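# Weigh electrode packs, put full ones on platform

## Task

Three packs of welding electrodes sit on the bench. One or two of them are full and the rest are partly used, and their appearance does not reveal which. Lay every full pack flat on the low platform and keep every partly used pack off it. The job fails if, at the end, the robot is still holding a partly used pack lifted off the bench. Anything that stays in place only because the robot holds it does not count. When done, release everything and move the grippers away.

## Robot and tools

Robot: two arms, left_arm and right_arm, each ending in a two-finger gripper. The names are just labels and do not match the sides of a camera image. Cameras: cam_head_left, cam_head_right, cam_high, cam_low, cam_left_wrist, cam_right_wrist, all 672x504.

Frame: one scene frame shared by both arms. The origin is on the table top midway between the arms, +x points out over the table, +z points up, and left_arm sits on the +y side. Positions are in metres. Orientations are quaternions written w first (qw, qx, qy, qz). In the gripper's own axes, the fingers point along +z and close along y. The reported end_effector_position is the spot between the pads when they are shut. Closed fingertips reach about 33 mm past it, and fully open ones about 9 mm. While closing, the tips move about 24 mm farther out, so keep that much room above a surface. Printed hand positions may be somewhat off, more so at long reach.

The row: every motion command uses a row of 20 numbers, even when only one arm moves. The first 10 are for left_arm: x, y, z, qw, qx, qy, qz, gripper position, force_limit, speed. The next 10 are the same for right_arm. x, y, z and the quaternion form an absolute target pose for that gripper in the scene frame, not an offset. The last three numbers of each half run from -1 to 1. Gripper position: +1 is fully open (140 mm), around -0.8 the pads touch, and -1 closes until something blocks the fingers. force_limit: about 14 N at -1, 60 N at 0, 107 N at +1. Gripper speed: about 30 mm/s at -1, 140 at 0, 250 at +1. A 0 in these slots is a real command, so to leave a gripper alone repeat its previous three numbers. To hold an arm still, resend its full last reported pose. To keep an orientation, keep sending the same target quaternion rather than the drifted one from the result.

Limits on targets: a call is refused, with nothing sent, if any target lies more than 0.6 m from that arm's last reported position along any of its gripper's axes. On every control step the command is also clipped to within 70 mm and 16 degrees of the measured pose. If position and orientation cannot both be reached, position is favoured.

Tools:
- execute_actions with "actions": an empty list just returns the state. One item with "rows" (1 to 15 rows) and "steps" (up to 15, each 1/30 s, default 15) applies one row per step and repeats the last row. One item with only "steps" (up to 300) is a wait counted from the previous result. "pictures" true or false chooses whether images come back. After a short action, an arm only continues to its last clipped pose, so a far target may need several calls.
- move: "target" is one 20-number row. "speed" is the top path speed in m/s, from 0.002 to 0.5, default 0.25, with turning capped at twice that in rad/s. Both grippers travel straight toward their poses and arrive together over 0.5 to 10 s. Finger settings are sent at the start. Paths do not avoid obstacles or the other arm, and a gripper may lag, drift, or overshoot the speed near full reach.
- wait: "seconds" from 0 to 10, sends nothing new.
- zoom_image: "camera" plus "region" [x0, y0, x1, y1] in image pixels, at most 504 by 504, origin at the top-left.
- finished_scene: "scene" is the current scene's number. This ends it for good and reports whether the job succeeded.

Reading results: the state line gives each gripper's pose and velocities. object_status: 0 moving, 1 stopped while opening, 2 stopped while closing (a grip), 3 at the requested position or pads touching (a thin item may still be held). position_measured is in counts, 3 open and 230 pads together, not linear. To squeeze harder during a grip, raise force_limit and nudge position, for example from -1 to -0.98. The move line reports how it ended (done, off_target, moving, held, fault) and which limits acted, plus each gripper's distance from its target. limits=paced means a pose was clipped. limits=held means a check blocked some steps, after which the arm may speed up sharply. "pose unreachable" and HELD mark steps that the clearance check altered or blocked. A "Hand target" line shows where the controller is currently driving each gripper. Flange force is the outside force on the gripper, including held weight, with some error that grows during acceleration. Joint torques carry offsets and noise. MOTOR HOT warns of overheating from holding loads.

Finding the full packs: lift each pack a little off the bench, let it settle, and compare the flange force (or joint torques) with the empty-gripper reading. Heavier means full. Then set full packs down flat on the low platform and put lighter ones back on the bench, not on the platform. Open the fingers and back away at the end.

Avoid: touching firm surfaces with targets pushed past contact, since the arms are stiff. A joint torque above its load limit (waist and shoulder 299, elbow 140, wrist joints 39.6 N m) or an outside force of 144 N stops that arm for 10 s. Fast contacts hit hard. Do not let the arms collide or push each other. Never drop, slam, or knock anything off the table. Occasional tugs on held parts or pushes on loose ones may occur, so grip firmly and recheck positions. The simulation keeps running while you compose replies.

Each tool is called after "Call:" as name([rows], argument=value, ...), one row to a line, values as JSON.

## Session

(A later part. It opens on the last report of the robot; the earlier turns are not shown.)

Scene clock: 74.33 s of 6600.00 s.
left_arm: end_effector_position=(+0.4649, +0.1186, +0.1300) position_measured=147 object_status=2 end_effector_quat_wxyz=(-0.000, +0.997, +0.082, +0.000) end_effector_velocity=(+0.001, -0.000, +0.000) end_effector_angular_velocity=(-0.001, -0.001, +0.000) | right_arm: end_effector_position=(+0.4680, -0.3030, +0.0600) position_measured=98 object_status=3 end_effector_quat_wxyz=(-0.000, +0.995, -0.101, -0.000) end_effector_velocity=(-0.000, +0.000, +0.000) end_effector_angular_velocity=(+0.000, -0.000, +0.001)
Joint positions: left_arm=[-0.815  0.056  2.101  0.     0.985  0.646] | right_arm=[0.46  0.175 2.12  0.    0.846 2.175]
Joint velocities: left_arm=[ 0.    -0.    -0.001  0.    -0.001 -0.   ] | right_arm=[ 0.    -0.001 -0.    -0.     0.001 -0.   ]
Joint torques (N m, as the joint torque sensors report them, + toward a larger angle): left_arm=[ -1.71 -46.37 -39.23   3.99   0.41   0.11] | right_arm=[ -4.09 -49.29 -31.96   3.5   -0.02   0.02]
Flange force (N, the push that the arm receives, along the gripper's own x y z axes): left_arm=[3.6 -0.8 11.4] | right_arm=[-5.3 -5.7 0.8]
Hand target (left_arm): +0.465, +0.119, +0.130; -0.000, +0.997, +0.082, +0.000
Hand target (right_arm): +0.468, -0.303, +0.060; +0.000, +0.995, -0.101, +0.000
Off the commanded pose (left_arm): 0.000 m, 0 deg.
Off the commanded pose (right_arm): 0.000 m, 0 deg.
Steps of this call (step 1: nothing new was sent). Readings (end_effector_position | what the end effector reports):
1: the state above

Call:
move(target=[0.475,0.343,0.125,0,1,-0.0035,0,-1,0.6,-0.5,0.468,-0.303,0.034,0,0.995,-0.101,0,0.05,0.6,-0.7], speed=0.25)

Call:
execute_actions([
  {"rows":[[0.475,0.343,0.125,0,1,-0.0035,0,-1,0.6,-0.5,0.468,-0.303,0.034,0,0.995,-0.101,0,-1,0.6,-0.5],[0.475,0.343,0.125,0,1,-0.0035,0,-1,0.6,-0.5,0.468,-0.303,0.034,0,0.995,-0.101,0,-1,0.6,-0.5],[0.475,0.343,0.125,0,1,-0.0035,0,-1,0.6,-0.5,0.468,-0.303,0.034,0,0.995,-0.101,0,-1,0.6,-0.5],[0.475,0.343,0.125,0,1,-0.0035,0,-1,0.6,-0.5,0.468,-0.303,0.034,0,0.995,-0.101,0,-1,0.6,-0.5],[0.475,0.343,0.125,0,1,-0.0035,0,-1,0.6,-0.5,0.468,-0.303,0.034,0,0.995,-0.101,0,-1,0.6,-0.5],[0.475,0.343,0.125,0,1,-0.0035,0,-1,0.6,-0.5,0.468,-0.303,0.0347,0,0.995,-0.101,0,-1,0.6,-0.5]],"steps":14},
], pictures=false)

Call:
execute_actions([
  {"steps":1},
], pictures=false)

Call:
execute_actions([
  {"steps":1},
], pictures=false)

Call:
execute_actions([
  {"steps":1},
], pictures=false)

Call:
execute_actions([
  {"steps":1},
], pictures=false)

Call:
execute_actions([
  {"steps":1},
], pictures=false)

Call:
move(target=[0.475,0.343,0.100,0,1,-0.0035,0,-1,0.6,-0.5,0.468,-0.303,0.07,0,0.995,-0.101,0,-1,0.6,-0.5], speed=0.07)

Call:
zoom_image(camera="cam_high", region=[370,200,530,300])

Call:
zoom_image(camera="cam_low", region=[370,130,510,270])

Scene clock: 86.43 s of 6600.00 s.
left_arm: end_effector_position=(+0.4748, +0.3430, +0.1248) position_measured=147 object_status=2 end_effector_quat_wxyz=(-0.000, +1.000, -0.003, -0.000) end_effector_velocity=(+0.001, +0.001, +0.000) end_effector_angular_velocity=(-0.001, +0.001, -0.001) | right_arm: end_effector_position=(+0.4680, -0.3030, +0.0340) position_measured=123 object_status=3 end_effector_quat_wxyz=(+0.000, +0.995, -0.101, +0.000) end_effector_velocity=(+0.000, -0.000, -0.000) end_effector_angular_velocity=(-0.000, +0.000, -0.001)
Joint positions: left_arm=[-0.376 -0.092  2.256  0.     0.978  1.256] | right_arm=[ 0.46   0.209  2.141 -0.     0.792  2.175]
Joint velocities: left_arm=[ 0.004  0.003 -0.002 -0.002  0.001  0.006] | right_arm=[-0.001  0.001 -0.    -0.     0.     0.   ]
Joint torques (N m, as the joint torque sensors report them, + toward a larger angle): left_arm=[  0.08 -29.14 -40.27   3.39   0.66  -0.3 ] | right_arm=[ -2.43 -50.31 -30.44   3.46  -0.11   0.07]
Flange force (N, the push that the arm receives, along the gripper's own x y z axes): left_arm=[-1.5 -0.7 12.8] | right_arm=[-4.5 -2.1 -0.7]
Hand target (left_arm): +0.475, +0.343, +0.125; -0.000, +1.000, -0.004, -0.000
Hand target (right_arm): +0.468, -0.303, +0.034; -0.000, +0.995, -0.101, -0.000
Off the commanded pose (left_arm): 0.000 m, 0 deg.
Off the commanded pose (right_arm): 0.000 m, 0 deg.
After step 90, 7.73 s passed at rest.
move: done
camera_calibration (this result's frames):
cam_left_wrist: T_world_to_cam=[[-0.0180748, -0.999362, -0.0307926, 0.362935], [-0.918553, 0.004434, 0.395273, 0.393447], [-0.394884, 0.0354291, -0.918048, 0.486096], [0, 0, 0, 1]] pos_world=[0.559914, 0.343737, 0.301916]
cam_right_wrist: T_world_to_cam=[[-0.255948, -0.966631, 0.0107677, -0.178151], [-0.878257, 0.237173, 0.415228, 0.471709], [-0.403926, 0.0968198, -0.909654, 0.439461], [0, 0, 0, 1]] pos_world=[0.546194, -0.326631, 0.205809]

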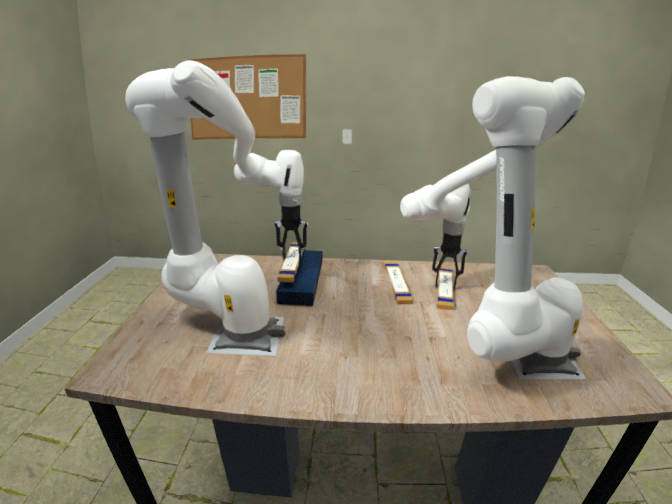

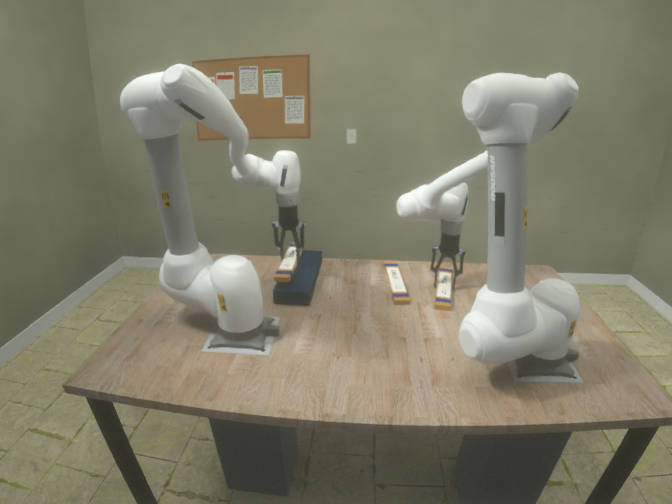

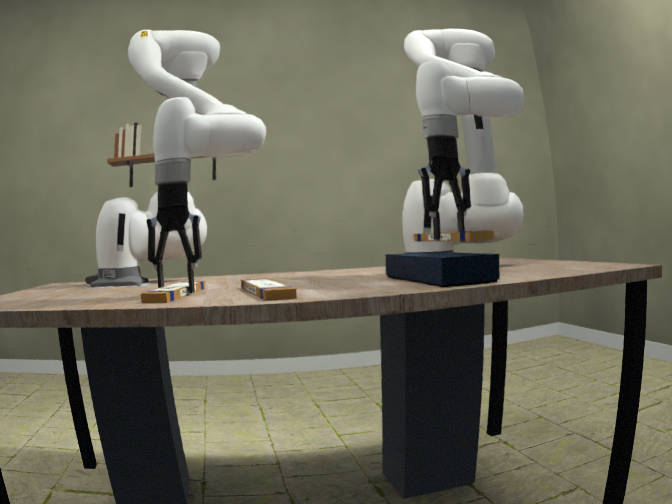

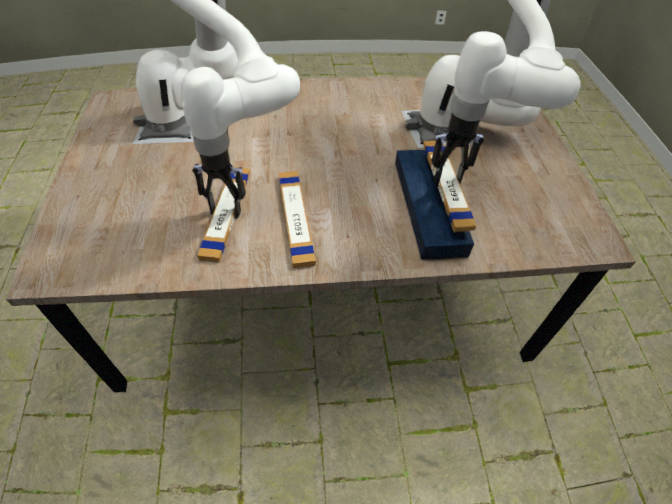

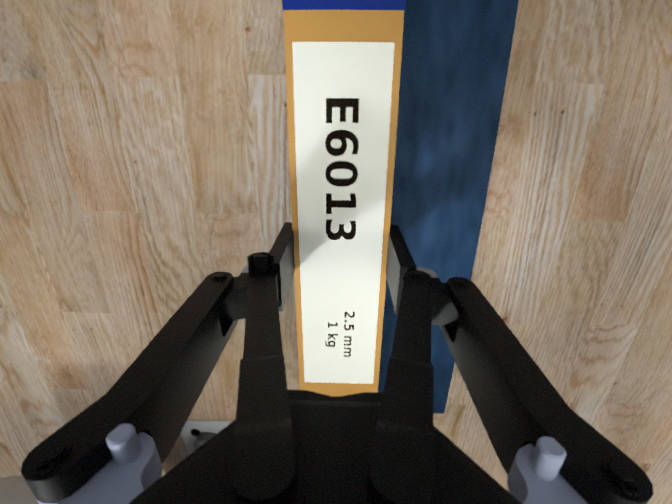

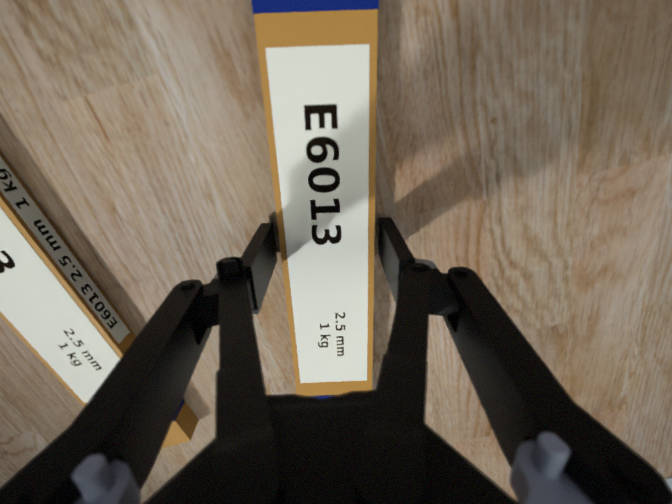

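Scene clock: 86.90 s of 6600.00 s.
left_arm: end_effector_position=(+0.4750, +0.3430, +0.1250) position_measured=147 object_status=2 end_effector_quat_wxyz=(-0.000, +1.000, -0.003, -0.000) end_effector_velocity=(-0.000, -0.000, +0.000) end_effector_angular_velocity=(-0.001, -0.000, +0.001) | right_arm: end_effector_position=(+0.4679, -0.3031, +0.0345) position_measured=147 object_status=2 end_effector_quat_wxyz=(+0.000, +0.995, -0.101, -0.000) end_effector_velocity=(-0.001, +0.000, +0.001) end_effector_angular_velocity=(-0.000, +0.003, -0.001)
Joint positions: left_arm=[-0.375 -0.092  2.256  0.     0.978  1.257] | right_arm=[ 0.46   0.208  2.14  -0.     0.794  2.175]
Joint velocities: left_arm=[ 0.    -0.001  0.    -0.001 -0.     0.   ] | right_arm=[ 0.     0.    -0.001  0.002  0.005  0.   ]
Joint torques (N m, as the joint torque sensors report them, + toward a larger angle): left_arm=[ -3.35 -27.67 -39.51   3.79   0.28   0.53] | right_arm=[ -1.89 -47.7  -27.19   4.45   0.68   0.16]
Flange force (N, the push that the arm receives, along the gripper's own x y z axes): left_arm=[-0.6 -7.2 9.5] | right_arm=[-2.3 -2.4 -5.2]
Hand target (left_arm): +0.475, +0.343, +0.125; -0.000, +1.000, -0.003, -0.000
Hand target (right_arm): +0.468, -0.303, +0.035; +0.000, +0.995, -0.101, +0.000
Off the commanded pose (left_arm): 0.000 m, 0 deg.
Off the commanded pose (right_arm): 0.000 m, 0 deg.
Steps of this call (steps 1 to 14: all 14 steps of this action). Readings (end_effector_position | what the end effector reports):
1: left_arm (+0.4748, +0.3430, +0.1248) | right_arm (+0.4680, -0.3030, +0.0340) | left_arm position_measured=147 object_status=2 | right_arm position_measured=123 object_status=0
2: left_arm (+0.4749, +0.3430, +0.1248) | right_arm (+0.4680, -0.3030, +0.0340) | left_arm position_measured=147 object_status=2 | right_arm position_measured=124 object_status=0
4: left_arm (+0.4749, +0.3430, +0.1248) | right_arm (+0.4680, -0.3030, +0.0340) | left_arm position_measured=147 object_status=2 | right_arm position_measured=133 object_status=0
8: left_arm (+0.4749, +0.3430, +0.1249) | right_arm (+0.4679, -0.3031, +0.0342) | left_arm position_measured=147 object_status=2 | right_arm position_measured=147 object_status=0
14: the state above

Scene clock: 86.93 s of 6600.00 s.
left_arm: end_effector_position=(+0.4750, +0.3430, +0.1250) position_measured=147 object_status=2 end_effector_quat_wxyz=(-0.000, +1.000, -0.003, -0.000) end_effector_velocity=(+0.001, -0.001, +0.001) end_effector_angular_velocity=(-0.000, -0.001, -0.001) | right_arm: end_effector_position=(+0.4679, -0.3031, +0.0345) position_measured=147 object_status=2 end_effector_quat_wxyz=(+0.000, +0.995, -0.101, -0.000) end_effector_velocity=(+0.000, +0.000, +0.001) end_effector_angular_velocity=(+0.000, -0.000, -0.000)
Joint positions: left_arm=[-0.375 -0.092  2.256  0.     0.978  1.257] | right_arm=[ 0.46   0.208  2.14  -0.     0.794  2.175]
Joint velocities: left_arm=[-0.001 -0.    -0.001 -0.     0.     0.   ] | right_arm=[ 0.    -0.001 -0.001 -0.     0.002  0.001]
Joint torques (N m, as the joint torque sensors report them, + toward a larger angle): left_arm=[ -3.39 -27.85 -39.53   3.8    0.3    0.15] | right_arm=[ -1.09 -50.3  -28.66   4.13   0.8   -0.41]
Flange force (N, the push that the arm receives, along the gripper's own x y z axes): left_arm=[0.2 -7.8 9.6] | right_arm=[-1.3 -2.5 -0.3]
Hand target (left_arm): +0.475, +0.343, +0.125; -0.000, +1.000, -0.003, -0.000
Hand target (right_arm): +0.468, -0.303, +0.035; +0.000, +0.995, -0.101, +0.000
Off the commanded pose (left_arm): 0.000 m, 0 deg.
Off the commanded pose (right_arm): 0.000 m, 0 deg.
Steps of this call (step 1: nothing new was sent). Readings (end_effector_position | what the end effector reports):
1: the state above

Scene clock: 86.97 s of 6600.00 s.
left_arm: end_effector_position=(+0.4750, +0.3430, +0.1250) position_measured=147 object_status=2 end_effector_quat_wxyz=(-0.000, +1.000, -0.003, -0.000) end_effector_velocity=(+0.001, -0.000, +0.001) end_effector_angular_velocity=(-0.001, -0.002, +0.001) | right_arm: end_effector_position=(+0.4679, -0.3031, +0.0345) position_measured=147 object_status=2 end_effector_quat_wxyz=(+0.000, +0.995, -0.101, -0.000) end_effector_velocity=(+0.002, +0.001, +0.001) end_effector_angular_velocity=(+0.001, -0.003, -0.001)
Joint positions: left_arm=[-0.375 -0.092  2.256  0.     0.978  1.257] | right_arm=[ 0.46   0.208  2.14  -0.     0.794  2.175]
Joint velocities: left_arm=[ 0.001 -0.001 -0.001 -0.    -0.     0.   ] | right_arm=[-0.001 -0.001 -0.002  0.    -0.001  0.   ]
Joint torques (N m, as the joint torque sensors report them, + toward a larger angle): left_arm=[ -1.62 -29.67 -40.77   3.54   0.29   0.25] | right_arm=[  0.26 -51.15 -29.79   3.89   0.36  -0.36]
Flange force (N, the push that the arm receives, along the gripper's own x y z axes): left_arm=[-0.3 -3.8 13.1] | right_arm=[0.1 0.0 0.9]
Hand target (left_arm): +0.475, +0.343, +0.125; -0.000, +1.000, -0.003, -0.000
Hand target (right_arm): +0.468, -0.303, +0.035; +0.000, +0.995, -0.101, +0.000
Off the commanded pose (left_arm): 0.000 m, 0 deg.
Off the commanded pose (right_arm): 0.000 m, 0 deg.
Steps of this call (step 1: nothing new was sent). Readings (end_effector_position | what the end effector reports):
1: the state above

Scene clock: 87.00 s of 6600.00 s.
left_arm: end_effector_position=(+0.4750, +0.3430, +0.1250) position_measured=147 object_status=2 end_effector_quat_wxyz=(-0.000, +1.000, -0.003, -0.000) end_effector_velocity=(-0.000, -0.000, -0.000) end_effector_angular_velocity=(-0.001, -0.001, +0.000) | right_arm: end_effector_position=(+0.4679, -0.3031, +0.0346) position_measured=147 object_status=2 end_effector_quat_wxyz=(+0.000, +0.995, -0.101, -0.000) end_effector_velocity=(+0.000, +0.001, +0.001) end_effector_angular_velocity=(+0.002, +0.001, -0.002)
Joint positions: left_arm=[-0.375 -0.092  2.256  0.     0.978  1.257] | right_arm=[ 0.46   0.208  2.14  -0.     0.794  2.175]
Joint velocities: left_arm=[-0.    -0.001  0.001 -0.001 -0.001 -0.   ] | right_arm=[ 0.    -0.    -0.001  0.003  0.001  0.   ]
Joint torques (N m, as the joint torque sensors report them, + toward a larger angle): left_arm=[ -1.11 -27.15 -40.4    3.95   0.14   0.33] | right_arm=[  0.34 -52.94 -29.88   3.71   0.56  -0.16]
Flange force (N, the push that the arm receives, along the gripper's own x y z axes): left_arm=[-4.6 -3.0 9.6] | right_arm=[1.6 -1.1 4.0]
Hand target (left_arm): +0.475, +0.343, +0.125; -0.000, +1.000, -0.003, -0.000
Hand target (right_arm): +0.468, -0.303, +0.035; +0.000, +0.995, -0.101, +0.000
Off the commanded pose (left_arm): 0.000 m, 0 deg.
Off the commanded pose (right_arm): 0.000 m, 0 deg.
Steps of this call (step 1: nothing new was sent). Readings (end_effector_position | what the end effector reports):
1: the state above

Scene clock: 87.03 s of 6600.00 s.
left_arm: end_effector_position=(+0.4750, +0.3430, +0.1250) position_measured=147 object_status=2 end_effector_quat_wxyz=(-0.000, +1.000, -0.003, -0.000) end_effector_velocity=(+0.000, -0.000, +0.000) end_effector_angular_velocity=(-0.000, -0.001, -0.000) | right_arm: end_effector_position=(+0.4679, -0.3031, +0.0346) position_measured=148 object_status=2 end_effector_quat_wxyz=(+0.000, +0.995, -0.101, -0.000) end_effector_velocity=(+0.000, -0.000, -0.000) end_effector_angular_velocity=(-0.000, +0.000, -0.001)
Joint positions: left_arm=[-0.375 -0.092  2.256  0.     0.978  1.257] | right_arm=[ 0.46   0.208  2.14  -0.     0.794  2.175]
Joint velocities: left_arm=[-0.    -0.    -0.     0.    -0.001  0.   ] | right_arm=[-0.001  0.    -0.     0.     0.     0.001]
Joint torques (N m, as the joint torque sensors report them, + toward a larger angle): left_arm=[  2.77 -27.82 -40.01   3.59   0.42   0.37] | right_arm=[ -1.64 -53.56 -30.42   3.59  -0.14  -0.04]
Flange force (N, the push that the arm receives, along the gripper's own x y z axes): left_arm=[-5.5 6.7 10.5] | right_arm=[0.1 -3.9 3.9]
Hand target (left_arm): +0.475, +0.343, +0.125; -0.000, +1.000, -0.003, -0.000
Hand target (right_arm): +0.468, -0.303, +0.035; +0.000, +0.995, -0.101, +0.000
Off the commanded pose (left_arm): 0.000 m, 0 deg.
Off the commanded pose (right_arm): 0.000 m, 0 deg.
Steps of this call (step 1: nothing new was sent). Readings (end_effector_position | what the end effector reports):
1: the state above

Scene clock: 87.07 s of 6600.00 s.
left_arm: end_effector_position=(+0.4750, +0.3430, +0.1250) position_measured=147 object_status=2 end_effector_quat_wxyz=(-0.000, +1.000, -0.003, -0.000) end_effector_velocity=(+0.000, +0.000, -0.000) end_effector_angular_velocity=(+0.000, -0.000, +0.000) | right_arm: end_effector_position=(+0.4679, -0.3031, +0.0346) position_measured=148 object_status=2 end_effector_quat_wxyz=(+0.000, +0.995, -0.101, -0.000) end_effector_velocity=(+0.001, +0.000, +0.000) end_effector_angular_velocity=(+0.001, -0.003, +0.000)
Joint positions: left_arm=[-0.375 -0.092  2.256  0.     0.978  1.257] | right_arm=[ 0.46   0.208  2.14  -0.     0.794  2.175]
Joint velocities: left_arm=[ 0.  0.  0.  0. -0. -0.] | right_arm=[-0.     0.    -0.001 -0.001 -0.002 -0.   ]
Joint torques (N m, as the joint torque sensors report them, + toward a larger angle): left_arm=[ -0.61 -28.75 -40.51   3.44   0.41  -0.2 ] | right_arm=[ -0.81 -54.77 -31.25   3.41   0.36  -0.04]
Flange force (N, the push that the arm receives, along the gripper's own x y z axes): left_arm=[-1.8 -2.5 12.1] | right_arm=[0.7 -2.7 6.8]
Hand target (left_arm): +0.475, +0.343, +0.125; -0.000, +1.000, -0.003, -0.000
Hand target (right_arm): +0.468, -0.303, +0.035; +0.000, +0.995, -0.101, +0.000
Off the commanded pose (left_arm): 0.000 m, 0 deg.
Off the commanded pose (right_arm): 0.000 m, 0 deg.
Steps of this call (step 1: nothing new was sent). Readings (end_effector_position | what the end effector reports):
1: the state above

Scene clock: 88.13 s of 6600.00 s.
left_arm: end_effector_position=(+0.4751, +0.3430, +0.1000) position_measured=147 object_status=2 end_effector_quat_wxyz=(+0.000, +1.000, -0.004, +0.000) end_effector_velocity=(+0.000, +0.000, -0.000) end_effector_angular_velocity=(-0.000, -0.000, +0.001) | right_arm: end_effector_position=(+0.4680, -0.3030, +0.0700) position_measured=148 object_status=2 end_effector_quat_wxyz=(+0.000, +0.995, -0.101, -0.000) end_effector_velocity=(+0.000, -0.000, -0.000) end_effector_angular_velocity=(+0.000, +0.000, -0.001)
Joint positions: left_arm=[-0.375 -0.061  2.283 -0.     0.92   1.257] | right_arm=[ 0.46   0.163  2.112 -0.     0.867  2.175]
Joint velocities: left_arm=[ 0.001  0.001 -0.    -0.    -0.001  0.   ] | right_arm=[-0.001  0.    -0.     0.001 -0.    -0.001]
Joint torques (N m, as the joint torque sensors report them, + toward a larger angle): left_arm=[ -2.14 -28.67 -38.58   3.33   0.03   0.17] | right_arm=[ -1.95 -50.55 -37.97   3.92  -0.52   0.26]
Flange force (N, the push that the arm receives, along the gripper's own x y z axes): left_arm=[-3.7 -6.1 8.1] | right_arm=[-7.7 2.3 7.0]
Hand target (left_arm): +0.475, +0.343, +0.100; +0.000, +1.000, -0.004, -0.000
Hand target (right_arm): +0.468, -0.303, +0.070; +0.000, +0.995, -0.101, +0.000
Off the commanded pose (left_arm): 0.000 m, 0 deg.
Off the commanded pose (right_arm): 0.000 m, 0 deg.
move: done
camera_calibration (this result's frames):
cam_left_wrist: T_world_to_cam=[[-0.018141, -0.999378, -0.0302248, 0.362142], [-0.918735, 0.00473555, 0.394846, 0.403501], [-0.394457, 0.0349315, -0.91825, 0.463465], [0, 0, 0, 1]] pos_world=[0.560097, 0.343817, 0.277202]
cam_right_wrist: T_world_to_cam=[[-0.25609, -0.966593, 0.0107973, -0.178448], [-0.878205, 0.237311, 0.415259, 0.456809], [-0.403949, 0.0968615, -0.909639, 0.472205], [0, 0, 0, 1]] pos_world=[0.54622, -0.326631, 0.241769]

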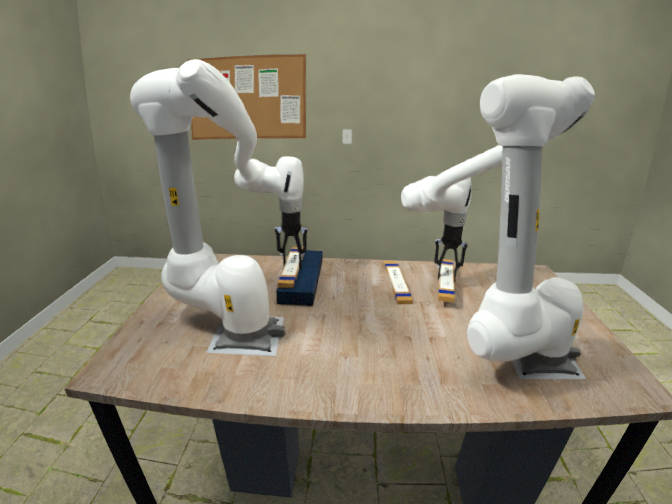

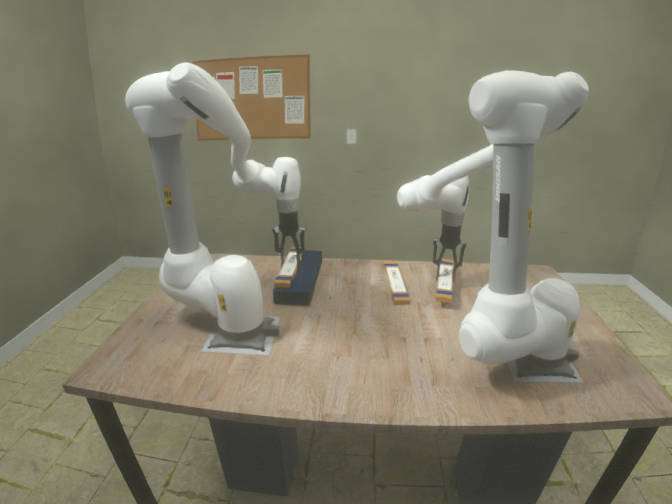

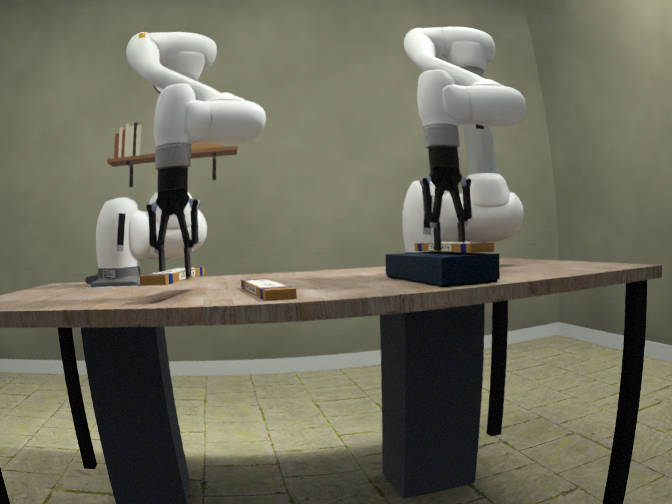

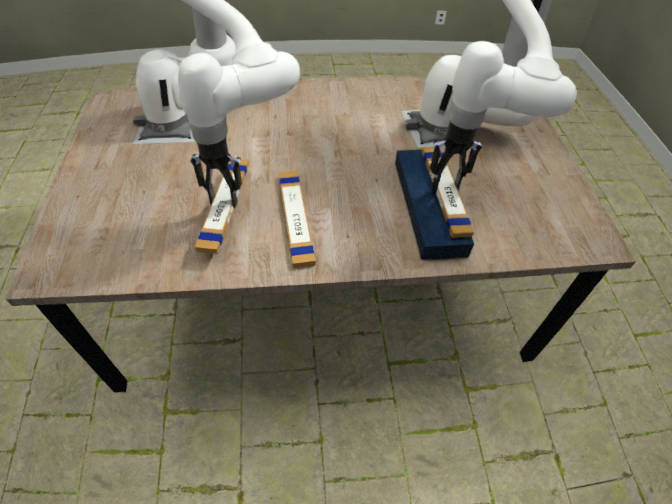

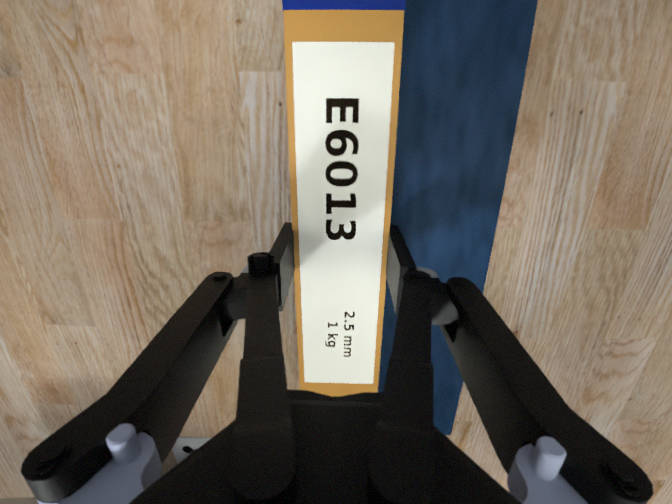

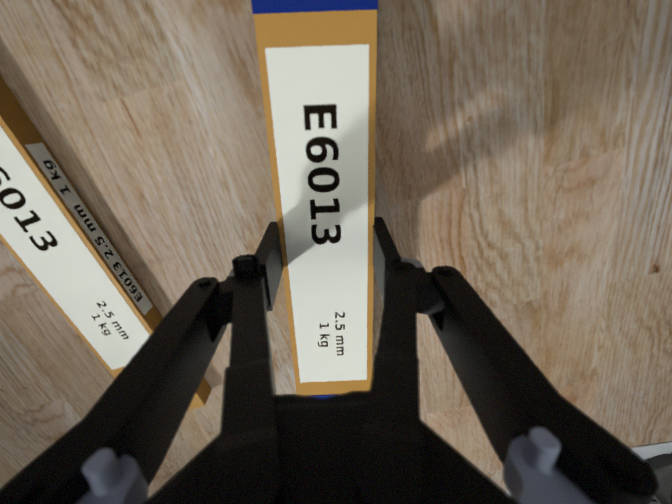

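Region (370, 200, 530, 300) of cam_high's 672x504 image, scaled by 3.150, with more detail than that image has; it fills the top 315 rows of this view, and the rest is white.

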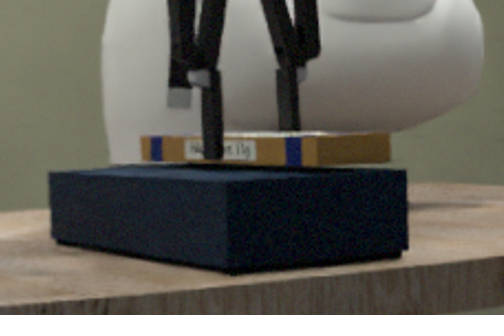

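Region (370, 130, 510, 270) of cam_low's 672x504 image, scaled by 3.600, with more detail than that image has.

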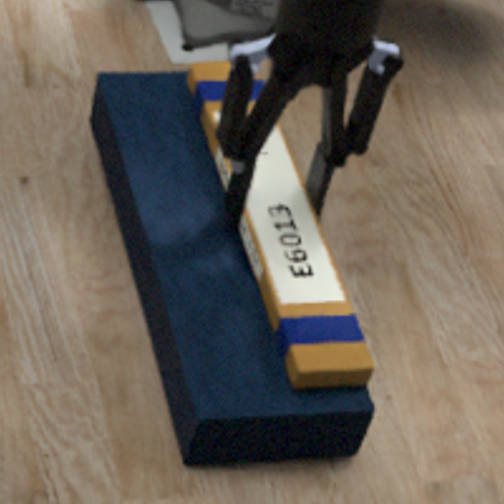

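Call:
move(target=[0.475,0.343,0.0962,0,1,-0.0035,0,-1,0.6,-0.5,0.475,-0.12,0.145,0,1,-0.0035,0,-1,0.6,-0.5], speed=0.2)

Call:
execute_actions([
  {"rows":[[0.475,0.343,0.0958,0,1,-0.0035,0,-1,0.6,-0.5,0.475,-0.12,0.145,0,1,-0.0035,0,-1,0.6,-0.5]],"steps":8},
], pictures=false)

Scene clock: 94.10 s of 6600.00 s.
left_arm: end_effector_position=(+0.4750, +0.3430, +0.0962) position_measured=147 object_status=2 end_effector_quat_wxyz=(+0.000, +1.000, -0.004, -0.000) end_effector_velocity=(+0.000, -0.000, +0.000) end_effector_angular_velocity=(-0.000, -0.000, -0.000) | right_arm: end_effector_position=(+0.4752, -0.1200, +0.1449) position_measured=148 object_status=2 end_effector_quat_wxyz=(+0.000, +1.000, -0.004, +0.000) end_effector_velocity=(+0.000, +0.001, +0.001) end_effector_angular_velocity=(+0.001, -0.001, -0.000)
Joint positions: left_arm=[-0.375 -0.057  2.287 -0.     0.911  1.257] | right_arm=[ 0.726  0.245  1.844 -0.001  1.053  2.246]
Joint velocities: left_arm=[-0. -0. -0. -0.  0. -0.] | right_arm=[ 0.001  0.    -0.002  0.    -0.     0.001]
Joint torques (N m, as the joint torque sensors report them, + toward a larger angle): left_arm=[ -0.55 -28.47 -38.62   3.85   0.46   0.23] | right_arm=[ -2.91 -68.98 -43.63   4.33  -0.3   -0.05]
Flange force (N, the push that the arm receives, along the gripper's own x y z axes): left_arm=[-6.1 -2.1 9.0] | right_arm=[-5.2 -1.5 12.8]
Hand target (left_arm): +0.475, +0.343, +0.096; +0.000, +1.000, -0.004, -0.000
Hand target (right_arm): +0.475, -0.120, +0.145; +0.000, +1.000, -0.004, +0.000
Off the commanded pose (left_arm): 0.000 m, 0 deg.
Off the commanded pose (right_arm): 0.000 m, 0 deg.
After step 90, 1.53 s passed at rest.
move: done
camera_calibration (this result's frames):
cam_left_wrist: T_world_to_cam=[[-0.0181815, -0.999376, -0.0302819, 0.362083], [-0.918733, 0.00475002, 0.394852, 0.404967], [-0.394461, 0.0349999, -0.918246, 0.459904], [0, 0, 0, 1]] pos_world=[0.560053, 0.343836, 0.273367]
cam_right_wrist: T_world_to_cam=[[-0.0637581, -0.997905, 0.0110114, -0.0957251], [-0.907704, 0.0625734, 0.41492, 0.381709], [-0.41474, 0.0164595, -0.909791, 0.521034], [0, 0, 0, 1]] pos_world=[0.556469, -0.127985, 0.316708]

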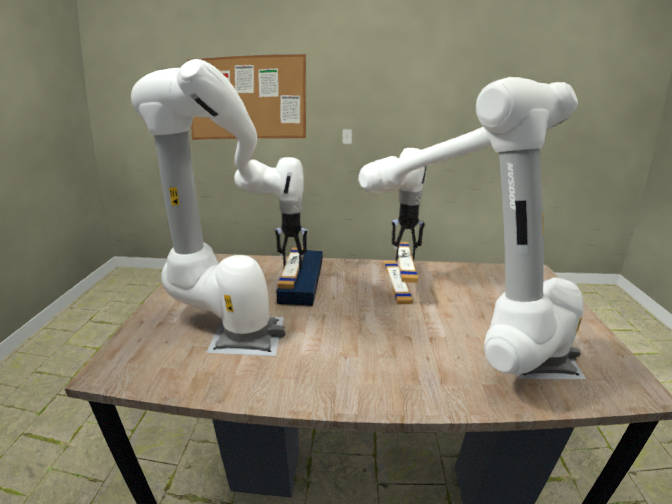

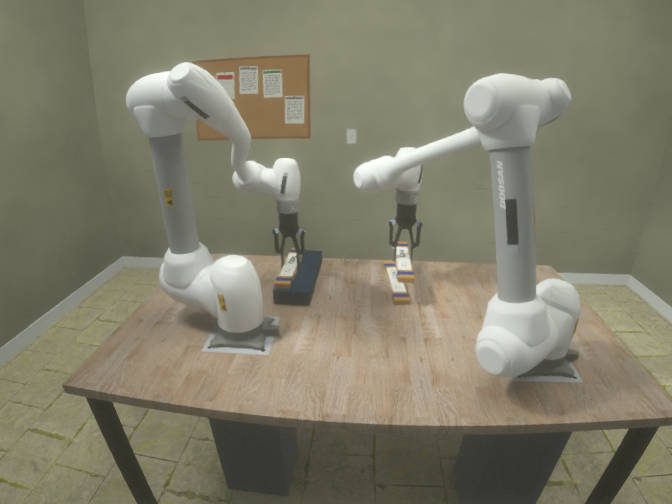

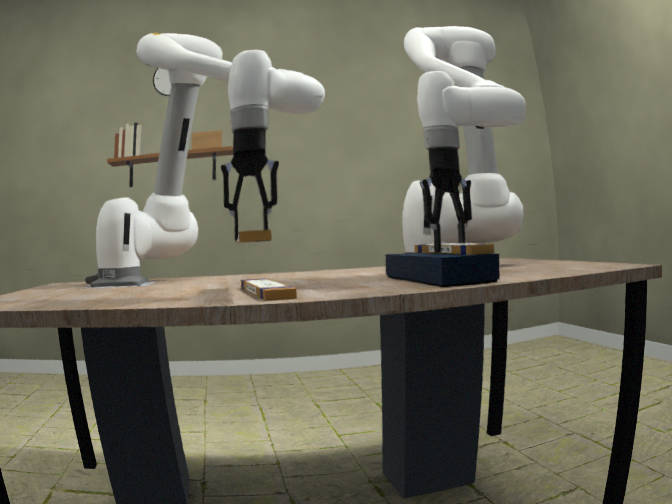

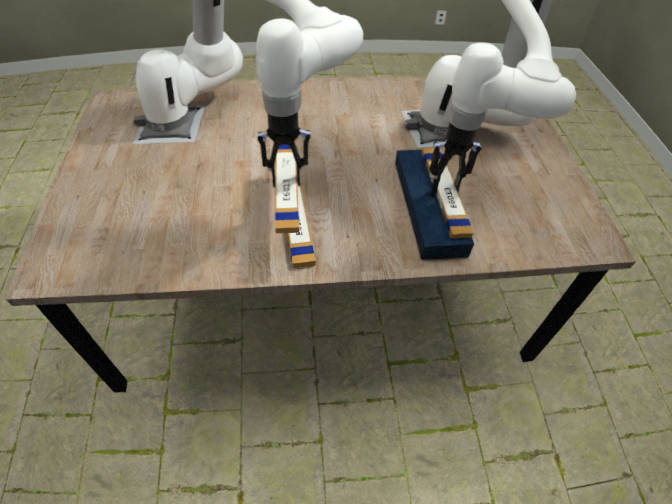

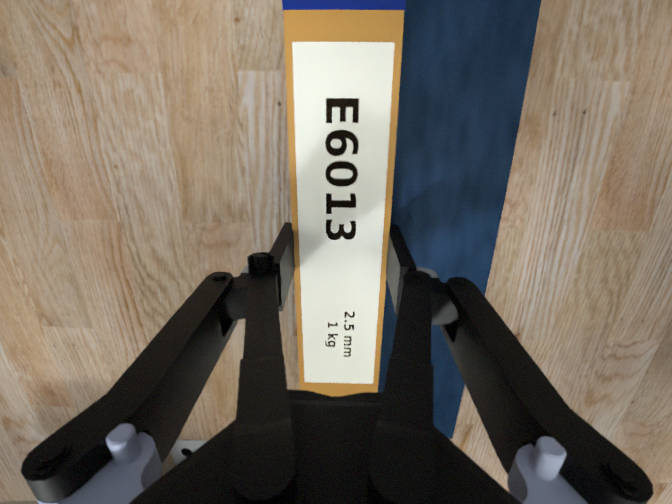

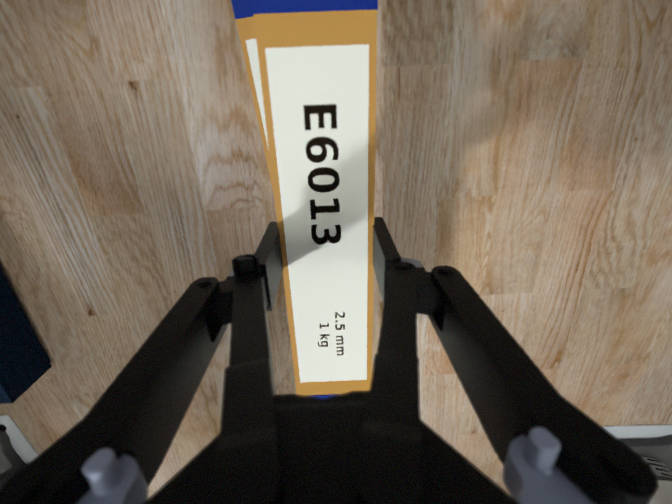

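Scene clock: 94.37 s of 6600.00 s.
left_arm: end_effector_position=(+0.4750, +0.3430, +0.0958) position_measured=147 object_status=2 end_effector_quat_wxyz=(+0.000, +1.000, -0.004, -0.000) end_effector_velocity=(-0.001, +0.000, -0.001) end_effector_angular_velocity=(+0.000, +0.002, +0.001) | right_arm: end_effector_position=(+0.4752, -0.1200, +0.1450) position_measured=148 object_status=2 end_effector_quat_wxyz=(+0.000, +1.000, -0.003, +0.000) end_effector_velocity=(-0.000, -0.000, +0.000) end_effector_angular_velocity=(+0.002, -0.001, -0.001)
Joint positions: left_arm=[-0.375 -0.056  2.288 -0.     0.91   1.257] | right_arm=[ 0.726  0.245  1.844 -0.     1.053  2.245]
Joint velocities: left_arm=[ 0.     0.001  0.001 -0.001  0.    -0.   ] | right_arm=[-0.    -0.001  0.001  0.001 -0.001 -0.   ]
Joint torques (N m, as the joint torque sensors report them, + toward a larger angle): left_arm=[ -1.25 -30.26 -38.33   3.69   0.53   0.39] | right_arm=[ -2.35 -70.9  -43.18   4.12   0.08  -0.08]
Flange force (N, the push that the arm receives, along the gripper's own x y z axes): left_arm=[-2.3 -2.7 11.3] | right_arm=[-1.7 -3.4 15.2]
Hand target (left_arm): +0.475, +0.343, +0.096; +0.000, +1.000, -0.004, -0.000
Hand target (right_arm): +0.475, -0.120, +0.145; +0.000, +1.000, -0.003, +0.000
Off the commanded pose (left_arm): 0.000 m, 0 deg.
Off the commanded pose (right_arm): 0.000 m, 0 deg.
Steps of this call (steps 1 to 8: all 8 steps of this action). Readings (end_effector_position | what the end effector reports):
1: left_arm (+0.4750, +0.3430, +0.0962) | right_arm (+0.4752, -0.1200, +0.1449) | left_arm position_measured=147 object_status=2 | right_arm position_measured=148 object_status=2
2: left_arm (+0.4750, +0.3430, +0.0961) | right_arm (+0.4752, -0.1200, +0.1449) | left_arm position_measured=147 object_status=2 | right_arm position_measured=148 object_status=2
4: left_arm (+0.4750, +0.3430, +0.0959) | right_arm (+0.4752, -0.1200, +0.1449) | left_arm position_measured=147 object_status=2 | right_arm position_measured=148 object_status=2
8: the state above


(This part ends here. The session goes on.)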